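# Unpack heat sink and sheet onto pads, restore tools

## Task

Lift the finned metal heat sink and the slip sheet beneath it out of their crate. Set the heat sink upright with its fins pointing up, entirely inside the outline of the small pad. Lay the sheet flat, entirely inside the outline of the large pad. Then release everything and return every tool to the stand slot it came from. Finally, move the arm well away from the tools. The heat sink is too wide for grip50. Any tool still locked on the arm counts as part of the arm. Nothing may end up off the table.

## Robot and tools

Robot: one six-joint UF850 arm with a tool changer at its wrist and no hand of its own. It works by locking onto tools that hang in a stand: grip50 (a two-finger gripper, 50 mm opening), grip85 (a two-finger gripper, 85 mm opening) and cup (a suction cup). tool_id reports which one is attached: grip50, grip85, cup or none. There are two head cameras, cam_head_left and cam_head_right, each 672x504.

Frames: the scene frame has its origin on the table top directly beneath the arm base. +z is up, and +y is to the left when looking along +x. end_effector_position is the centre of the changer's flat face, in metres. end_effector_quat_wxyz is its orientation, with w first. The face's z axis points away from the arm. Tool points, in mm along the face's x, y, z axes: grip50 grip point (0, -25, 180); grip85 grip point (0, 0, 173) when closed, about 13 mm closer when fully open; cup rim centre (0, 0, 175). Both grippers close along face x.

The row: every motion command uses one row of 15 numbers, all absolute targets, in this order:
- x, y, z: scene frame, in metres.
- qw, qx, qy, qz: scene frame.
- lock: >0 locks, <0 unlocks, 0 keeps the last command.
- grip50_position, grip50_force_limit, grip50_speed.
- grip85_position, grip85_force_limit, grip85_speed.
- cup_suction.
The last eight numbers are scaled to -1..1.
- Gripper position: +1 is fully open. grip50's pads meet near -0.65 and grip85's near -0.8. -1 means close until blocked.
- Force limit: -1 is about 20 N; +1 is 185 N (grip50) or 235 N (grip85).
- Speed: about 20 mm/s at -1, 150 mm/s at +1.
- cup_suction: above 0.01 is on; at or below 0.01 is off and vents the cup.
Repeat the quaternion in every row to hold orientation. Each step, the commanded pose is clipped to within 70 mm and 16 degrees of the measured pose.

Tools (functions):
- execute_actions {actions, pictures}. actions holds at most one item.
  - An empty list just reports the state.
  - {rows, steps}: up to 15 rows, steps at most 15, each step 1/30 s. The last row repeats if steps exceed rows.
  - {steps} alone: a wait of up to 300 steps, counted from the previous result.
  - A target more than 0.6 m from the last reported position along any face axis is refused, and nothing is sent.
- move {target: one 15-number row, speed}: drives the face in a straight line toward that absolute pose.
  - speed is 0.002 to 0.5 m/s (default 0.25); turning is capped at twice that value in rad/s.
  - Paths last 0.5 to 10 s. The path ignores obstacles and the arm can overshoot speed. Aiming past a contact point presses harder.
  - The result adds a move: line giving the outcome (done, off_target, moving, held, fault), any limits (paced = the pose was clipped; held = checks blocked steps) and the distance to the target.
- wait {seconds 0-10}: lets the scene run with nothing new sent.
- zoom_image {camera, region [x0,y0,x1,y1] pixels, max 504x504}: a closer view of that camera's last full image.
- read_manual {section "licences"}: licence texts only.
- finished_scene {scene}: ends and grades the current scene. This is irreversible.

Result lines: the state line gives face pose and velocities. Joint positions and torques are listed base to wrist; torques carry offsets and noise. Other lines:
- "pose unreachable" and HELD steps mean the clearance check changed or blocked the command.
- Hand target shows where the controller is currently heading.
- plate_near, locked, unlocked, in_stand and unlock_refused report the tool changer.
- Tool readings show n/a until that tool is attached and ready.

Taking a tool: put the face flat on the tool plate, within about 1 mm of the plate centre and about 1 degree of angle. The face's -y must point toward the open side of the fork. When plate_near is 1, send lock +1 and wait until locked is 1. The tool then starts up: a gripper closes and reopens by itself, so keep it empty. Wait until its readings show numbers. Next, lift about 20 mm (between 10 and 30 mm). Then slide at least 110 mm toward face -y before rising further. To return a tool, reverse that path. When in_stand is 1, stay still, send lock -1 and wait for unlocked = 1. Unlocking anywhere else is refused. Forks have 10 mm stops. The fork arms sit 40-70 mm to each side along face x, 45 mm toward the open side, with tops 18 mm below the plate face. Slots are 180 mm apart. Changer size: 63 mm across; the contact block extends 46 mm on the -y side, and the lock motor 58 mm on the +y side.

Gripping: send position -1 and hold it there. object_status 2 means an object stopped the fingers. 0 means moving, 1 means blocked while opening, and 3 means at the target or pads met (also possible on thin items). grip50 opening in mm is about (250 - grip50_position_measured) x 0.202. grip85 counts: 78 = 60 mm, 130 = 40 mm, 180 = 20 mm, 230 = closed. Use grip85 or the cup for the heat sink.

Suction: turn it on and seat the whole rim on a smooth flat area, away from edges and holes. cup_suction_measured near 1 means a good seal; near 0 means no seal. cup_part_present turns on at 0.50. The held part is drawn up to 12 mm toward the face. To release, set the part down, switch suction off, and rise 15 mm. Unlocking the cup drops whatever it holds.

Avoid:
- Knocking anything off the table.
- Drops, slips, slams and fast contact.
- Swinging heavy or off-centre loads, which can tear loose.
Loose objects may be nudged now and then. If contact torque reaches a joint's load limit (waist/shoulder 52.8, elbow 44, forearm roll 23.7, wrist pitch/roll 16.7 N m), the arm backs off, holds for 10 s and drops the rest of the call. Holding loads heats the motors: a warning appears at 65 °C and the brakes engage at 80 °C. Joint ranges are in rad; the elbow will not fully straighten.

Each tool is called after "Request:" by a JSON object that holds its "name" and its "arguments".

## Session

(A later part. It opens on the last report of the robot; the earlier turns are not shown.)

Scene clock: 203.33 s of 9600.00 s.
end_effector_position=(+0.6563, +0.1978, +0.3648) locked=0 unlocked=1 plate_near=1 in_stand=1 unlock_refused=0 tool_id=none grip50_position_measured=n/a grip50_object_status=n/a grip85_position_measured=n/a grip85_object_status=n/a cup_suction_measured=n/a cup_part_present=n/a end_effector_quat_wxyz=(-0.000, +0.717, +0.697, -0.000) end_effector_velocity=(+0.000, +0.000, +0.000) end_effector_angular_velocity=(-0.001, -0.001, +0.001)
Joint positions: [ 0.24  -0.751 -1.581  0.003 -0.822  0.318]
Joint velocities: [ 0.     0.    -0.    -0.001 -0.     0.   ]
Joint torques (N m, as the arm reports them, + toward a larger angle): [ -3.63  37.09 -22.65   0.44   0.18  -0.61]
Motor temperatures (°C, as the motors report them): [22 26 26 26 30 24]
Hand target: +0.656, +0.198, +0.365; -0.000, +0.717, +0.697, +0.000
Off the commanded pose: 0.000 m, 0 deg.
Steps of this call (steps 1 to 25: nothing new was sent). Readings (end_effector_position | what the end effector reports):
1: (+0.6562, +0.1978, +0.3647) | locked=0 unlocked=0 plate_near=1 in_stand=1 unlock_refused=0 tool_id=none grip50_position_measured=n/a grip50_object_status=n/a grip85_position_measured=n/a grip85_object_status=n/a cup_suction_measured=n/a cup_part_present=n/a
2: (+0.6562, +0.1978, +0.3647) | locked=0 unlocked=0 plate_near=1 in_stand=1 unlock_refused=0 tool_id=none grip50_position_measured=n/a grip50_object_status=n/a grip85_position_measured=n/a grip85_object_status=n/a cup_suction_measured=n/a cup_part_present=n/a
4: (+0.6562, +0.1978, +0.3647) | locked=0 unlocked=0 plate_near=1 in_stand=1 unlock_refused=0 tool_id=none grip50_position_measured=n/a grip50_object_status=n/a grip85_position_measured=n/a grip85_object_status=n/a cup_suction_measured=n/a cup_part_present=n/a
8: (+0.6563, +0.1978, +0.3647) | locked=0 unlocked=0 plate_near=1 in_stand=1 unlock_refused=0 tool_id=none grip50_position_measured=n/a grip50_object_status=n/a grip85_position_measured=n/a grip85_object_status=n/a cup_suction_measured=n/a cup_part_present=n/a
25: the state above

Request:
{"name": "move", "arguments": {"target": [0.6563,0.1978,0.395,0,0.7175,0.6966,0,0,1,0,0,1,0,0,0], "speed": 0.04}}

Request:
{"name": "move", "arguments": {"target": [0.6509,0.0179,0.395,0,0.7175,0.6966,0,0,1,0,0,1,0,0,0], "speed": 0.12}}

Request:
{"name": "move", "arguments": {"target": [0.6509,0.0179,0.377,0,0.7175,0.6966,0,0,1,0,0,1,0,0,0], "speed": 0.015}}

Request:
{"name": "move", "arguments": {"target": [0.6509,0.0179,0.373,0,0.7175,0.6966,0,0,1,0,0,1,0,0,0], "speed": 0.004}}

Scene clock: 207.87 s of 9600.00 s.
end_effector_position=(+0.6561, +0.1977, +0.3948) locked=0 unlocked=1 plate_near=0 in_stand=0 unlock_refused=0 tool_id=none grip50_position_measured=n/a grip50_object_status=n/a grip85_position_measured=n/a grip85_object_status=n/a cup_suction_measured=n/a cup_part_present=n/a end_effector_quat_wxyz=(+0.000, +0.718, +0.697, -0.000) end_effector_velocity=(-0.000, +0.000, +0.000) end_effector_angular_velocity=(+0.000, +0.002, -0.003)
Joint positions: [ 0.24  -0.719 -1.601  0.003 -0.874  0.319]
Joint velocities: [ 0.     0.    -0.     0.001 -0.002  0.002]
Joint torques (N m, as the arm reports them, + toward a larger angle): [ -1.55  46.58 -28.75   0.57  -0.25  -0.67]
Motor temperatures (°C, as the motors report them): [22 26 26 26 30 24]
Hand target: +0.656, +0.198, +0.395; +0.000, +0.718, +0.697, -0.000
Off the commanded pose: 0.000 m, 0 deg.
move: done

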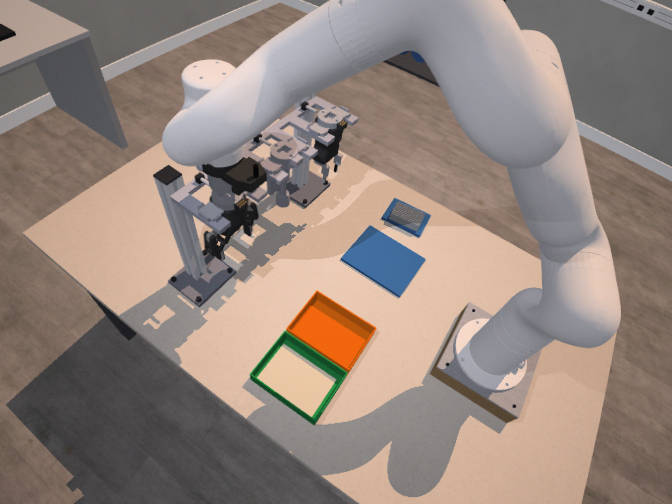

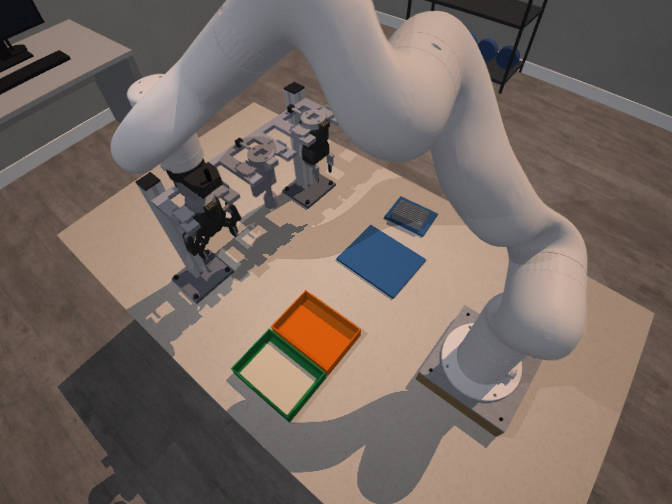

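Scene clock: 209.80 s of 9600.00 s.
end_effector_position=(+0.6507, +0.0180, +0.3949) locked=0 unlocked=1 plate_near=0 in_stand=0 unlock_refused=0 tool_id=none grip50_position_measured=n/a grip50_object_status=n/a grip85_position_measured=n/a grip85_object_status=n/a cup_suction_measured=n/a cup_part_present=n/a end_effector_quat_wxyz=(+0.000, +0.717, +0.697, -0.001) end_effector_velocity=(-0.000, -0.001, +0.001) end_effector_angular_velocity=(+0.000, -0.001, +0.001)
Joint positions: [-0.026 -0.635 -1.467  0.004 -0.825  0.051]
Joint velocities: [-0.002  0.001  0.     0.    -0.    -0.003]
Joint torques (N m, as the arm reports them, + toward a larger angle): [ -1.72  43.59 -28.63   0.41  -0.33  -0.62]
Motor temperatures (°C, as the motors report them): [22 26 26 26 30 24]
Hand target: +0.651, +0.018, +0.395; +0.000, +0.717, +0.697, -0.001
Off the commanded pose: 0.000 m, 0 deg.
move: done

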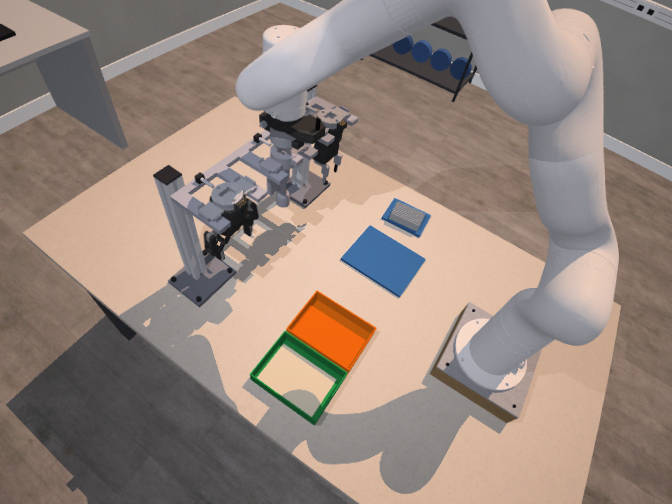

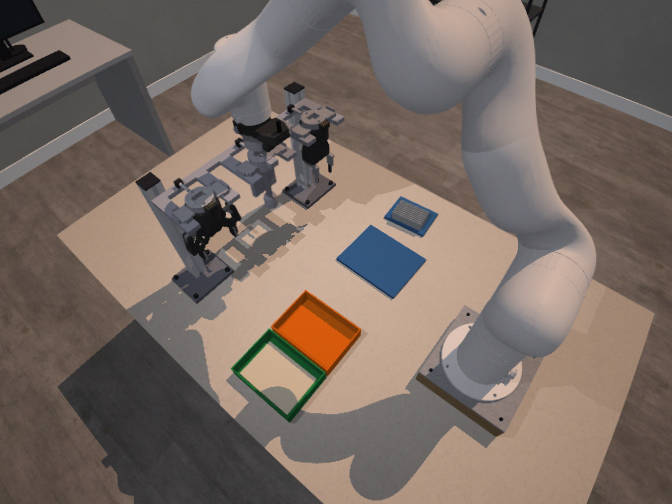

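Scene clock: 211.23 s of 9600.00 s.
end_effector_position=(+0.6510, +0.0179, +0.3771) locked=0 unlocked=1 plate_near=0 in_stand=0 unlock_refused=0 tool_id=none grip50_position_measured=n/a grip50_object_status=n/a grip85_position_measured=n/a grip85_object_status=n/a cup_suction_measured=n/a cup_part_present=n/a end_effector_quat_wxyz=(-0.000, +0.717, +0.697, +0.000) end_effector_velocity=(+0.000, +0.000, -0.000) end_effector_angular_velocity=(+0.001, -0.002, +0.000)
Joint positions: [-0.026 -0.655 -1.455  0.006 -0.792  0.049]
Joint velocities: [-0.    -0.     0.001  0.001  0.002 -0.001]
Joint torques (N m, as the arm reports them, + toward a larger angle): [ -2.12  44.4  -28.42   0.62  -0.27  -0.65]
Motor temperatures (°C, as the motors report them): [22 26 26 26 30 24]
Hand target: +0.651, +0.018, +0.377; -0.000, +0.717, +0.697, +0.000
Off the commanded pose: 0.000 m, 0 deg.
move: done

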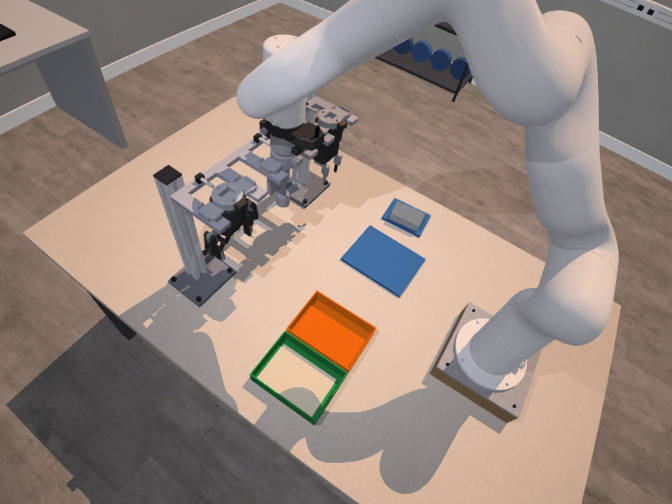

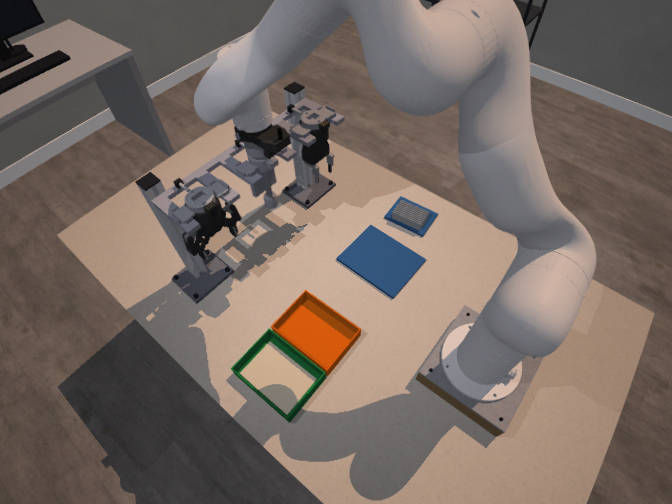

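Scene clock: 212.47 s of 9600.00 s.
end_effector_position=(+0.6509, +0.0179, +0.3730) locked=0 unlocked=1 plate_near=0 in_stand=0 unlock_refused=0 tool_id=none grip50_position_measured=n/a grip50_object_status=n/a grip85_position_measured=n/a grip85_object_status=n/a cup_suction_measured=n/a cup_part_present=n/a end_effector_quat_wxyz=(-0.000, +0.717, +0.697, +0.000) end_effector_velocity=(+0.000, +0.000, -0.001) end_effector_angular_velocity=(+0.000, -0.000, +0.001)
Joint positions: [-0.026 -0.66  -1.452  0.006 -0.785  0.049]
Joint velocities: [ 0.    -0.001  0.     0.     0.001 -0.001]
Joint torques (N m, as the arm reports them, + toward a larger angle): [ -1.88  44.38 -28.36   0.48  -0.29  -0.62]
Motor temperatures (°C, as the motors report them): [22 26 26 26 30 24]
Hand target: +0.651, +0.018, +0.373; -0.000, +0.717, +0.697, +0.000
Off the commanded pose: 0.000 m, 0 deg.
move: done

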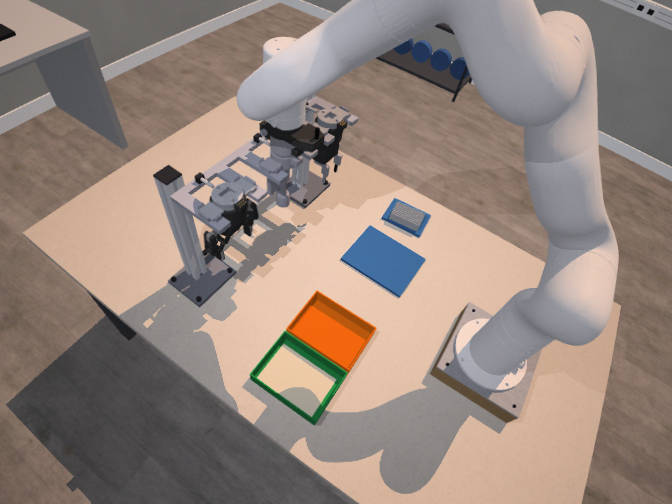

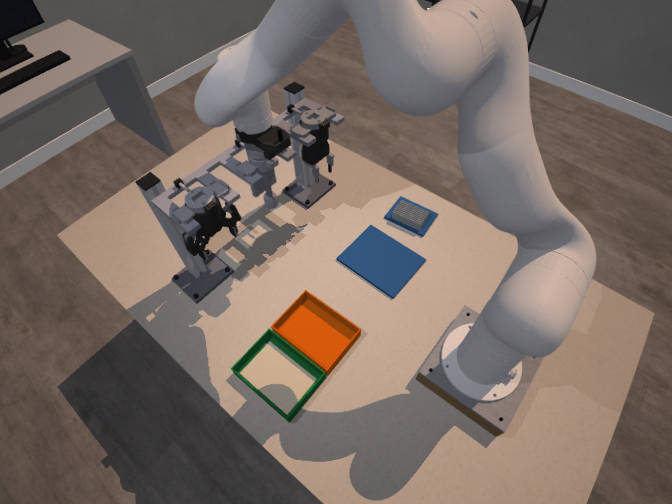

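Request:
{"name": "move", "arguments": {"target": [0.6509,0.0179,0.3648,0,0.7175,0.6966,0,0,1,0,0,1,0,0,0], "speed": 0.005}}

Request:
{"name": "execute_actions", "arguments": {"actions": [{"rows":[[0.6509,0.0179,0.3648,0,0.7175,0.6966,0,1,1,0,0,1,0,0,0]],"steps":15}], "pictures": false}}

Request:
{"name": "execute_actions", "arguments": {"actions": [{"steps":25}], "pictures": false}}

Scene clock: 217.37 s of 9600.00 s.
end_effector_position=(+0.6510, +0.0179, +0.3649) locked=0 unlocked=1 plate_near=1 in_stand=1 unlock_refused=0 tool_id=none grip50_position_measured=n/a grip50_object_status=n/a grip85_position_measured=n/a grip85_object_status=n/a cup_suction_measured=n/a cup_part_present=n/a end_effector_quat_wxyz=(+0.000, +0.717, +0.697, +0.000) end_effector_velocity=(-0.000, +0.000, -0.001) end_effector_angular_velocity=(-0.000, +0.002, +0.001)
Joint positions: [-0.026 -0.669 -1.447  0.007 -0.77   0.049]
Joint velocities: [ 0.    -0.001  0.001 -0.    -0.    -0.   ]
Joint torques (N m, as the arm reports them, + toward a larger angle): [ -0.9   43.5  -27.17   0.7   -0.46  -0.65]
Motor temperatures (°C, as the motors report them): [22 26 26 26 30 24]
Hand target: +0.651, +0.018, +0.365; -0.000, +0.717, +0.697, +0.000
Off the commanded pose: 0.000 m, 0 deg.
move: done

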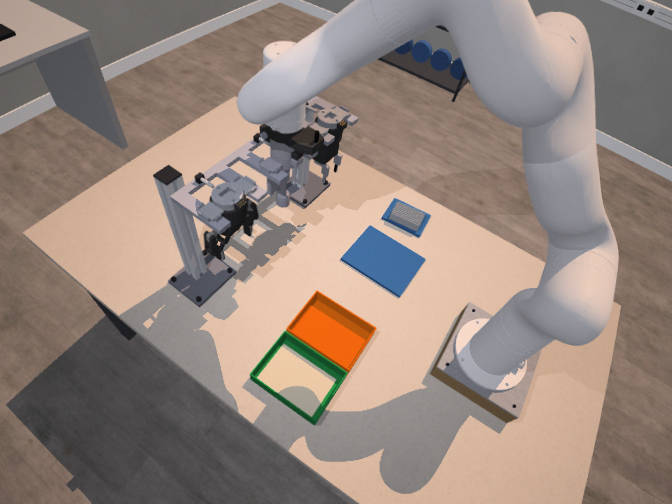

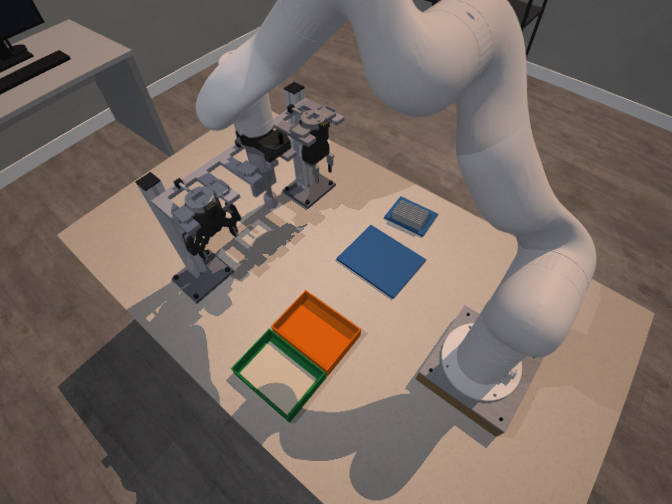

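Scene clock: 217.87 s of 9600.00 s.
end_effector_position=(+0.6509, +0.0179, +0.3648) locked=0 unlocked=0 plate_near=1 in_stand=1 unlock_refused=0 tool_id=none grip50_position_measured=n/a grip50_object_status=n/a grip85_position_measured=n/a grip85_object_status=n/a cup_suction_measured=n/a cup_part_present=n/a end_effector_quat_wxyz=(+0.000, +0.717, +0.697, +0.000) end_effector_velocity=(-0.000, +0.001, -0.000) end_effector_angular_velocity=(-0.000, +0.000, +0.001)
Joint positions: [-0.026 -0.669 -1.447  0.006 -0.77   0.049]
Joint velocities: [ 0.001 -0.    -0.    -0.    -0.    -0.001]
Joint torques (N m, as the arm reports them, + toward a larger angle): [ -1.77  44.26 -26.85   0.22  -0.58  -0.56]
Motor temperatures (°C, as the motors report them): [22 26 26 26 30 24]
Hand target: +0.651, +0.018, +0.365; -0.000, +0.717, +0.697, +0.000
Off the commanded pose: 0.000 m, 0 deg.
Steps of this call (steps 1 to 15: all 15 steps of this action). Readings (end_effector_position | what the end effector reports):
1: (+0.6510, +0.0179, +0.3649) | locked=0 unlocked=0 plate_near=1 in_stand=1 unlock_refused=0 tool_id=none grip50_position_measured=n/a grip50_object_status=n/a grip85_position_measured=n/a grip85_object_status=n/a cup_suction_measured=n/a cup_part_present=n/a
2: (+0.6510, +0.0179, +0.3649) | locked=0 unlocked=0 plate_near=1 in_stand=1 unlock_refused=0 tool_id=none grip50_position_measured=n/a grip50_object_status=n/a grip85_position_measured=n/a grip85_object_status=n/a cup_suction_measured=n/a cup_part_present=n/a
4: (+0.6510, +0.0179, +0.3648) | locked=0 unlocked=0 plate_near=1 in_stand=1 unlock_refused=0 tool_id=none grip50_position_measured=n/a grip50_object_status=n/a grip85_position_measured=n/a grip85_object_status=n/a cup_suction_measured=n/a cup_part_present=n/a
8: (+0.6509, +0.0179, +0.3648) | locked=0 unlocked=0 plate_near=1 in_stand=1 unlock_refused=0 tool_id=none grip50_position_measured=n/a grip50_object_status=n/a grip85_position_measured=n/a grip85_object_status=n/a cup_suction_measured=n/a cup_part_present=n/a
15: the state above

Scene clock: 218.70 s of 9600.00 s.
end_effector_position=(+0.6509, +0.0179, +0.3649) locked=1 unlocked=0 plate_near=1 in_stand=1 unlock_refused=0 tool_id=cup grip50_position_measured=n/a grip50_object_status=n/a grip85_position_measured=n/a grip85_object_status=n/a cup_suction_measured=n/a cup_part_present=n/a end_effector_quat_wxyz=(+0.000, +0.717, +0.697, +0.000) end_effector_velocity=(-0.000, -0.000, -0.001) end_effector_angular_velocity=(+0.001, +0.001, -0.001)
Joint positions: [-0.026 -0.669 -1.447  0.006 -0.771  0.049]
Joint velocities: [-0.    -0.001  0.     0.001  0.     0.   ]
Joint torques (N m, as the arm reports them, + toward a larger angle): [ -2.46  46.46 -29.83   0.6   -0.22  -0.66]
Motor temperatures (°C, as the motors report them): [22 26 26 26 30 24]
Hand target: +0.651, +0.018, +0.365; -0.000, +0.717, +0.697, +0.000
Off the commanded pose: 0.000 m, 0 deg.
Steps of this call (steps 1 to 25: nothing new was sent). Readings (end_effector_position | what the end effector reports):
1: (+0.6509, +0.0179, +0.3648) | locked=0 unlocked=0 plate_near=1 in_stand=1 unlock_refused=0 tool_id=none grip50_position_measured=n/a grip50_object_status=n/a grip85_position_measured=n/a grip85_object_status=n/a cup_suction_measured=n/a cup_part_present=n/a
2: (+0.6509, +0.0179, +0.3648) | locked=0 unlocked=0 plate_near=1 in_stand=1 unlock_refused=0 tool_id=none grip50_position_measured=n/a grip50_object_status=n/a grip85_position_measured=n/a grip85_object_status=n/a cup_suction_measured=n/a cup_part_present=n/a
4: (+0.6509, +0.0179, +0.3648) | locked=0 unlocked=0 plate_near=1 in_stand=1 unlock_refused=0 tool_id=none grip50_position_measured=n/a grip50_object_status=n/a grip85_position_measured=n/a grip85_object_status=n/a cup_suction_measured=n/a cup_part_present=n/a
8: (+0.6509, +0.0179, +0.3648) | locked=0 unlocked=0 plate_near=1 in_stand=1 unlock_refused=0 tool_id=none grip50_position_measured=n/a grip50_object_status=n/a grip85_position_measured=n/a grip85_object_status=n/a cup_suction_measured=n/a cup_part_present=n/a
25: the state above

Request:
{"name": "move", "arguments": {"target": [0.6509,0.0179,0.385,0,0.7175,0.6966,0,0,1,0,0,1,0,0,0], "speed": 0.03}}

Request:
{"name": "move", "arguments": {"target": [0.521,0.0218,0.385,0,0.7175,0.6966,0,0,1,0,0,1,0,0,0], "speed": 0.1}}

Request:
{"name": "move", "arguments": {"target": [0.374,0.32,0.26,0,0.7071,0.7071,0,0,1,0,0,1,0,0,0], "speed": 0.25}}

Request:
{"name": "move", "arguments": {"target": [0.374,0.32,0.19,0,0.7071,0.7071,0,0,1,0,0,1,0,0,1], "speed": 0.05}}

Request:
{"name": "move", "arguments": {"target": [0.374,0.32,0.181,0,0.7071,0.7071,0,0,1,0,0,1,0,0,1], "speed": 0.006}}

Scene clock: 224.70 s of 9600.00 s.
end_effector_position=(+0.6508, +0.0179, +0.3848) locked=1 unlocked=0 plate_near=1 in_stand=0 unlock_refused=0 tool_id=cup grip50_position_measured=n/a grip50_object_status=n/a grip85_position_measured=n/a grip85_object_status=n/a cup_suction_measured=0.00 cup_part_present=0 end_effector_quat_wxyz=(-0.000, +0.718, +0.697, -0.000) end_effector_velocity=(-0.000, +0.000, +0.001) end_effector_angular_velocity=(+0.001, +0.001, -0.001)
Joint positions: [-0.027 -0.646 -1.46   0.006 -0.806  0.049]
Joint velocities: [ 0.     0.001 -0.001  0.001 -0.003  0.   ]
Joint torques (N m, as the arm reports them, + toward a larger angle): [ -1.97  48.14 -32.44   0.55  -0.19  -0.71]
Motor temperatures (°C, as the motors report them): [22 26 27 26 30 24]
Hand target: +0.651, +0.018, +0.385; +0.000, +0.718, +0.697, -0.000
Off the commanded pose: 0.000 m, 0 deg.
move: done

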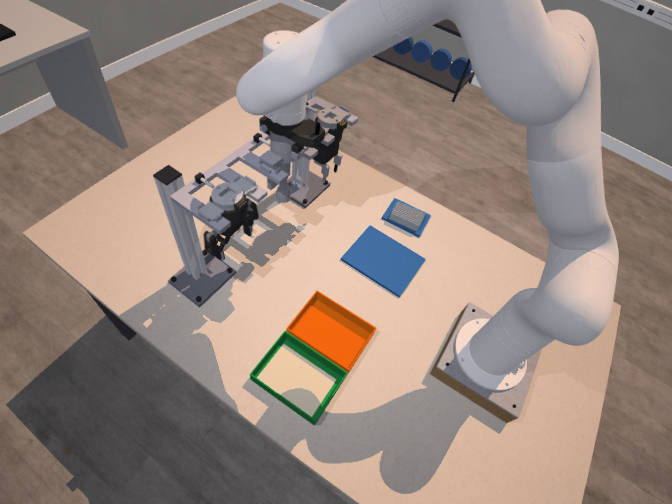

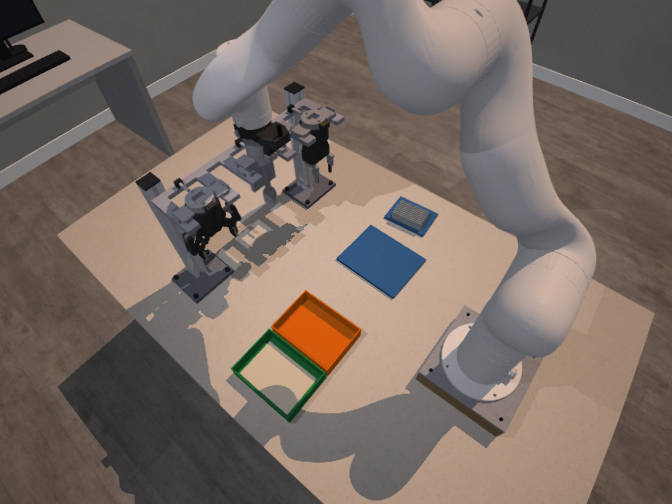

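Scene clock: 226.43 s of 9600.00 s.
end_effector_position=(+0.5214, +0.0220, +0.3845) locked=1 unlocked=0 plate_near=1 in_stand=0 unlock_refused=0 tool_id=cup grip50_position_measured=n/a grip50_object_status=n/a grip85_position_measured=n/a grip85_object_status=n/a cup_suction_measured=0.00 cup_part_present=0 end_effector_quat_wxyz=(-0.000, +0.717, +0.697, +0.000) end_effector_velocity=(-0.002, +0.000, -0.000) end_effector_angular_velocity=(+0.000, +0.001, +0.001)
Joint positions: [-0.013 -0.354 -1.028  0.008 -0.666  0.061]
Joint velocities: [ 0.     0.003  0.005  0.     0.001 -0.001]
Joint torques (N m, as the arm reports them, + toward a larger angle): [ -0.86  37.02 -30.91   0.39  -0.32  -0.65]
Motor temperatures (°C, as the motors report them): [22 26 27 26 30 24]
Hand target: +0.521, +0.022, +0.384; -0.000, +0.717, +0.697, +0.000
Off the commanded pose: 0.001 m, 0 deg.
move: done

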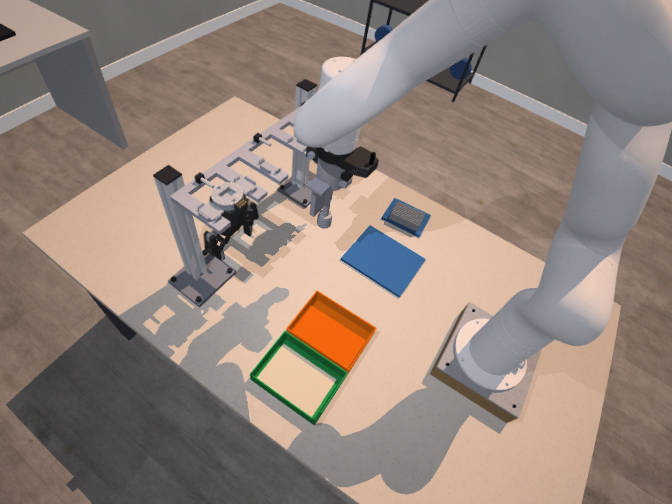

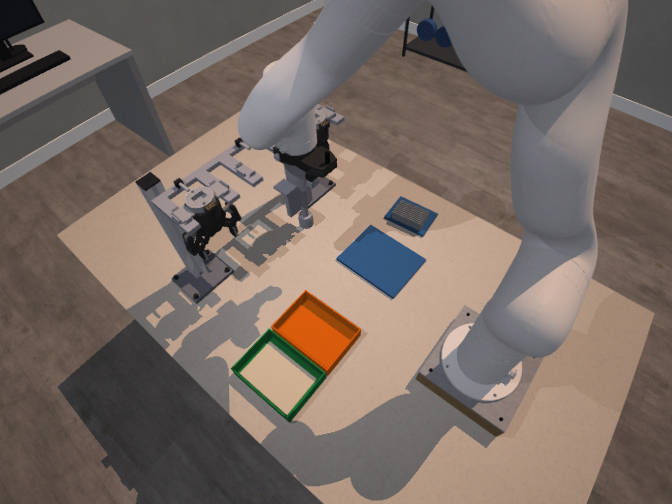

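Scene clock: 228.40 s of 9600.00 s.
end_effector_position=(+0.3749, +0.3213, +0.2598) locked=1 unlocked=0 plate_near=1 in_stand=0 unlock_refused=0 tool_id=cup grip50_position_measured=n/a grip50_object_status=n/a grip85_position_measured=n/a grip85_object_status=n/a cup_suction_measured=0.00 cup_part_present=0 end_effector_quat_wxyz=(-0.002, +0.707, +0.707, +0.001) end_effector_velocity=(-0.001, +0.001, -0.001) end_effector_angular_velocity=(-0.002, +0.001, -0.001)
Joint positions: [ 0.657 -0.511 -0.897  0.008 -0.375  0.7  ]
Joint velocities: [ 0.004 -0.003 -0.001 -0.002 -0.     0.007]
Joint torques (N m, as the arm reports them, + toward a larger angle): [ -2.41  38.24 -25.08   0.32  -0.23  -0.72]
Motor temperatures (°C, as the motors report them): [22 26 27 26 30 24]
Hand target: +0.375, +0.321, +0.260; -0.002, +0.707, +0.707, +0.001
Off the commanded pose: 0.002 m, 0 deg.
move: done

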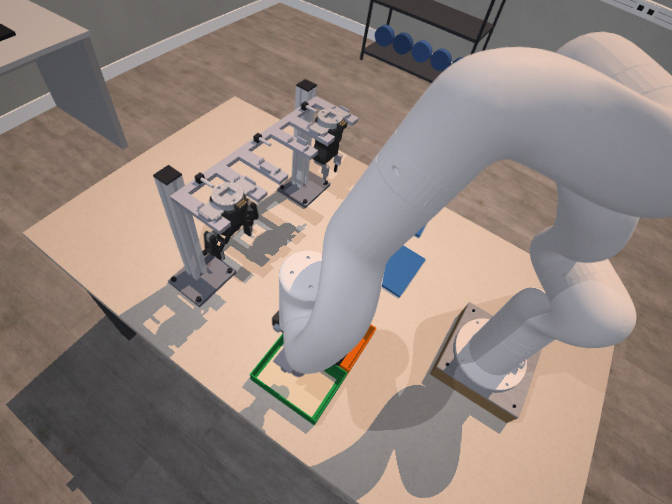

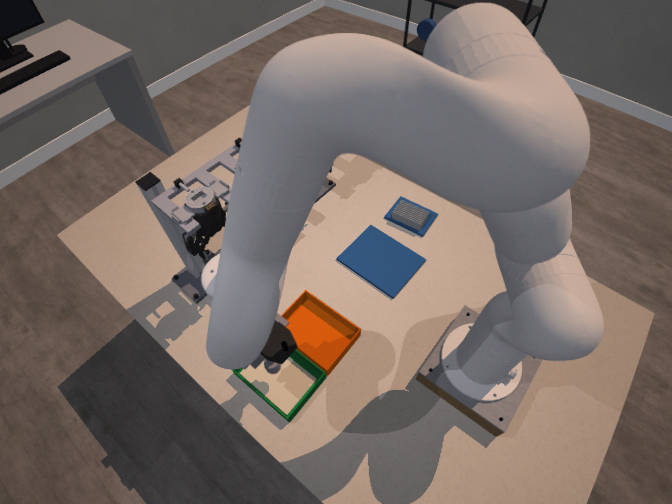

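Scene clock: 230.13 s of 9600.00 s.
end_effector_position=(+0.3743, +0.3203, +0.1901) locked=1 unlocked=0 plate_near=1 in_stand=0 unlock_refused=0 tool_id=cup grip50_position_measured=n/a grip50_object_status=n/a grip85_position_measured=n/a grip85_object_status=n/a cup_suction_measured=0.00 cup_part_present=0 end_effector_quat_wxyz=(-0.000, +0.707, +0.707, +0.000) end_effector_velocity=(+0.000, +0.000, -0.001) end_effector_angular_velocity=(+0.000, -0.001, -0.001)
Joint positions: [ 0.658 -0.661 -0.911 -0.003 -0.241  0.711]
Joint velocities: [-0.    -0.004 -0.001 -0.     0.003  0.001]
Joint torques (N m, as the arm reports them, + toward a larger angle): [ -1.17  40.46 -21.75   0.18  -0.3   -0.58]
Motor temperatures (°C, as the motors report them): [22 26 27 26 30 24]
Hand target: +0.374, +0.320, +0.190; -0.000, +0.707, +0.707, +0.000
Off the commanded pose: 0.000 m, 0 deg.
move: done

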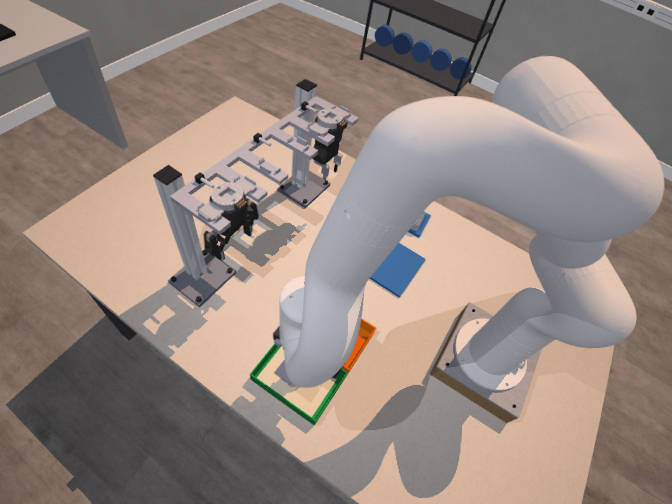

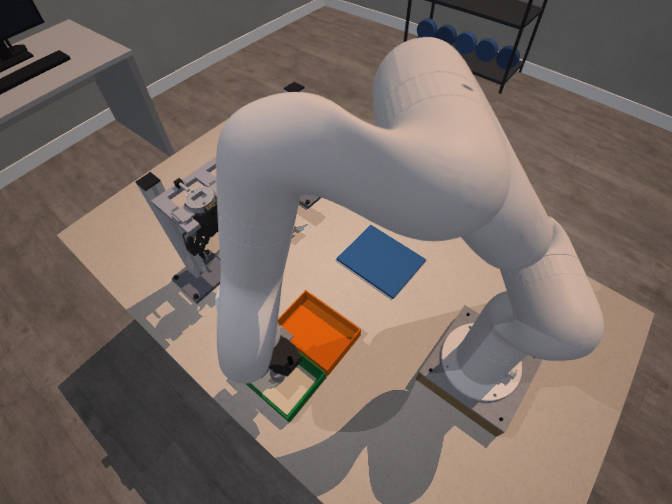

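Scene clock: 231.87 s of 9600.00 s.
end_effector_position=(+0.3740, +0.3200, +0.1810) locked=1 unlocked=0 plate_near=1 in_stand=0 unlock_refused=0 tool_id=cup grip50_position_measured=n/a grip50_object_status=n/a grip85_position_measured=n/a grip85_object_status=n/a cup_suction_measured=0.95 cup_part_present=1 end_effector_quat_wxyz=(-0.000, +0.707, +0.707, -0.000) end_effector_velocity=(+0.000, +0.000, -0.000) end_effector_angular_velocity=(+0.001, -0.001, +0.001)
Joint positions: [ 0.658 -0.681 -0.914 -0.005 -0.225  0.713]
Joint velocities: [ 0.    -0.001 -0.001 -0.     0.001 -0.001]
Joint torques (N m, as the arm reports them, + toward a larger angle): [ -2.52  41.44 -21.16   0.19  -0.24  -0.63]
Motor temperatures (°C, as the motors report them): [22 26 26 26 30 24]
Hand target: +0.374, +0.320, +0.181; -0.000, +0.707, +0.707, +0.000
Off the commanded pose: 0.000 m, 0 deg.
move: done

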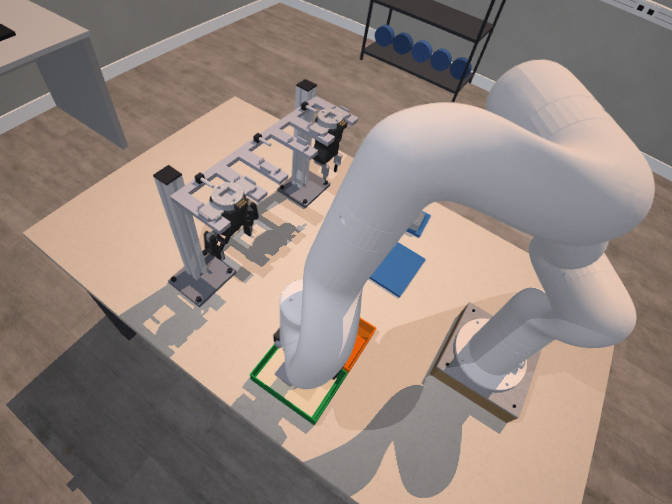

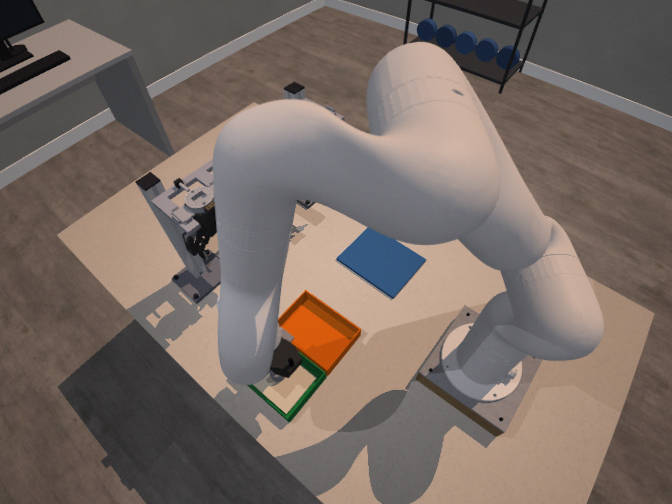

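Request:
{"name": "move", "arguments": {"target": [0.374,0.32,0.26,0,0.7071,0.7071,0,0,1,0,0,1,0,0,1], "speed": 0.05}}

Request:
{"name": "move", "arguments": {"target": [0.377,-0.125,0.25,0,0.7071,0.7071,0,0,1,0,0,1,0,0,1], "speed": 0.2}}

Request:
{"name": "move", "arguments": {"target": [0.377,-0.125,0.185,0,0.7071,0.7071,0,0,1,0,0,1,0,0,1], "speed": 0.05}}

Request:
{"name": "zoom_image", "arguments": {"camera": "cam_head_left", "region": [320,190,450,320]}}

Request:
{"name": "zoom_image", "arguments": {"camera": "cam_head_right", "region": [320,190,450,320]}}

Scene clock: 239.33 s of 9600.00 s.
end_effector_position=(+0.3737, +0.3197, +0.2599) locked=1 unlocked=0 plate_near=1 in_stand=0 unlock_refused=0 tool_id=cup grip50_position_measured=n/a grip50_object_status=n/a grip85_position_measured=n/a grip85_object_status=n/a cup_suction_measured=0.95 cup_part_present=1 end_effector_quat_wxyz=(+0.000, +0.707, +0.707, -0.000) end_effector_velocity=(-0.000, -0.000, +0.001) end_effector_angular_velocity=(-0.002, +0.001, -0.000)
Joint positions: [ 0.658 -0.508 -0.893 -0.004 -0.377  0.713]
Joint velocities: [ 0.     0.002  0.    -0.001 -0.004  0.001]
Joint torques (N m, as the arm reports them, + toward a larger angle): [ -2.02  37.81 -25.04   0.25  -0.31  -0.58]
Motor temperatures (°C, as the motors report them): [22 26 26 26 30 24]
Hand target: +0.374, +0.320, +0.260; +0.000, +0.707, +0.707, -0.000
Off the commanded pose: 0.000 m, 0 deg.
move: done

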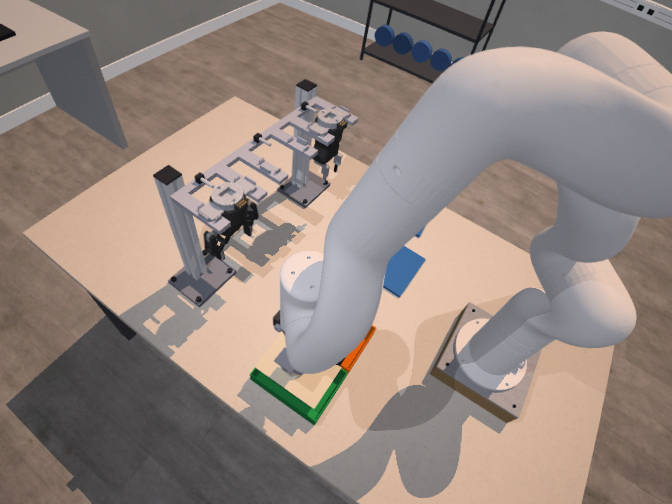

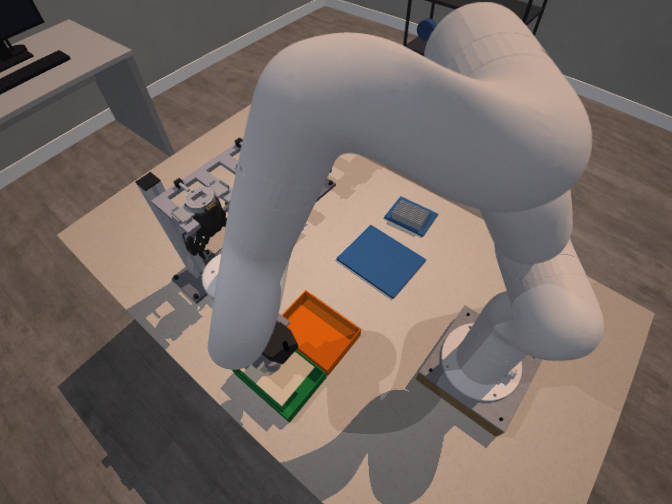

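Scene clock: 242.07 s of 9600.00 s.
end_effector_position=(+0.3767, -0.1265, +0.2496) locked=1 unlocked=0 plate_near=1 in_stand=0 unlock_refused=0 tool_id=cup grip50_position_measured=n/a grip50_object_status=n/a grip85_position_measured=n/a grip85_object_status=n/a cup_suction_measured=0.95 cup_part_present=1 end_effector_quat_wxyz=(+0.002, +0.707, +0.707, -0.002) end_effector_velocity=(+0.000, -0.002, -0.000) end_effector_angular_velocity=(+0.008, -0.002, +0.000)
Joint positions: [-0.378 -0.371 -0.629  0.002 -0.251 -0.33 ]
Joint velocities: [-0.007 -0.002 -0.003  0.034 -0.002 -0.04 ]
Joint torques (N m, as the arm reports them, + toward a larger angle): [ -1.99  30.9  -21.45   0.19  -0.25  -0.49]
Motor temperatures (°C, as the motors report them): [22 26 26 26 30 24]
Hand target: +0.377, -0.127, +0.250; +0.002, +0.707, +0.707, -0.002
Off the commanded pose: 0.002 m, 0 deg.
move: done

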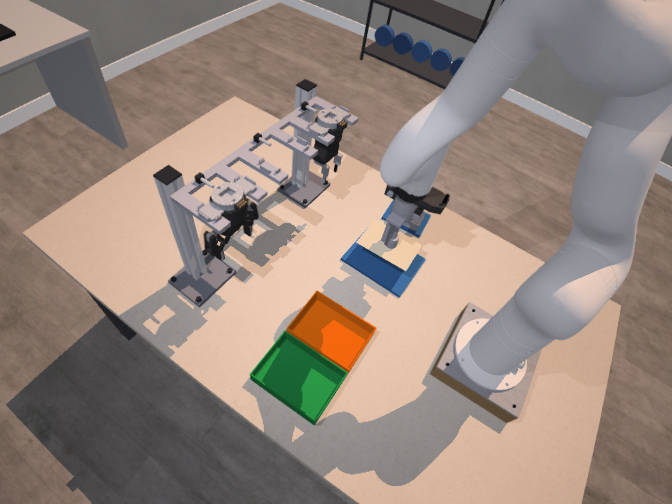

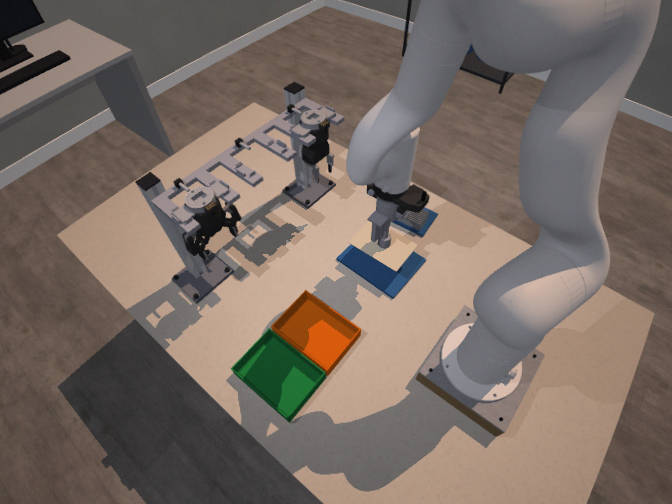

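Scene clock: 243.73 s of 9600.00 s.
end_effector_position=(+0.3774, -0.1250, +0.1850) locked=1 unlocked=0 plate_near=1 in_stand=0 unlock_refused=0 tool_id=cup grip50_position_measured=n/a grip50_object_status=n/a grip85_position_measured=n/a grip85_object_status=n/a cup_suction_measured=0.95 cup_part_present=1 end_effector_quat_wxyz=(+0.000, +0.707, +0.707, +0.000) end_effector_velocity=(+0.000, +0.000, -0.001) end_effector_angular_velocity=(+0.002, -0.001, +0.004)
Joint positions: [-0.376 -0.546 -0.65   0.069 -0.099 -0.394]
Joint velocities: [ 0.    -0.003 -0.001  0.023  0.002 -0.027]
Joint torques (N m, as the arm reports them, + toward a larger angle): [ -2.57  33.85 -17.48   0.2   -0.28  -0.58]
Motor temperatures (°C, as the motors report them): [22 26 26 26 30 24]
Hand target: +0.377, -0.125, +0.185; -0.000, +0.707, +0.707, +0.000
Off the commanded pose: 0.000 m, 0 deg.
move: done

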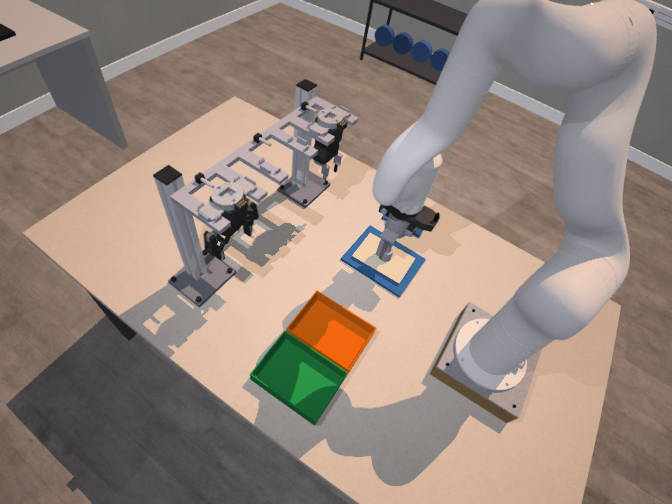

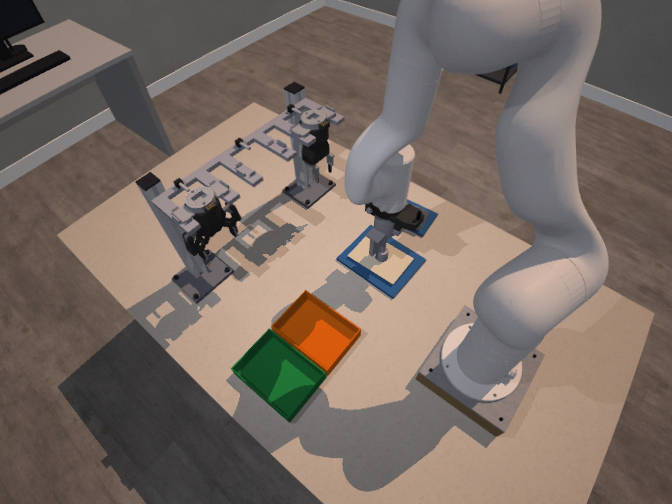

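Region (320, 190, 450, 320) of cam_head_left's 672x504 image, scaled by 3.877, with more detail than that image has.

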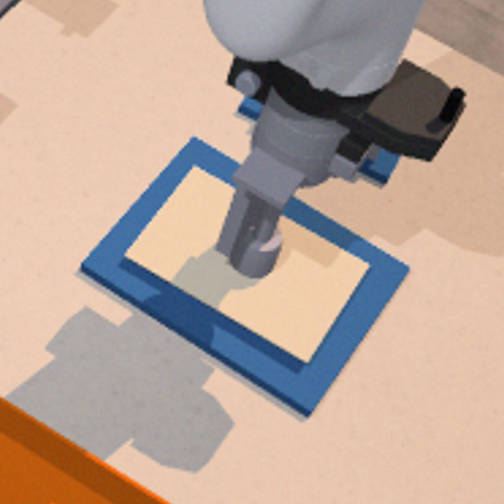

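Region (320, 190, 450, 320) of cam_head_right's 672x504 image, scaled by 3.877, with more detail than that image has.

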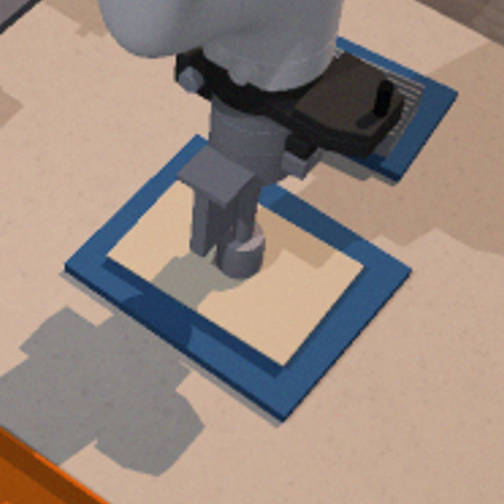

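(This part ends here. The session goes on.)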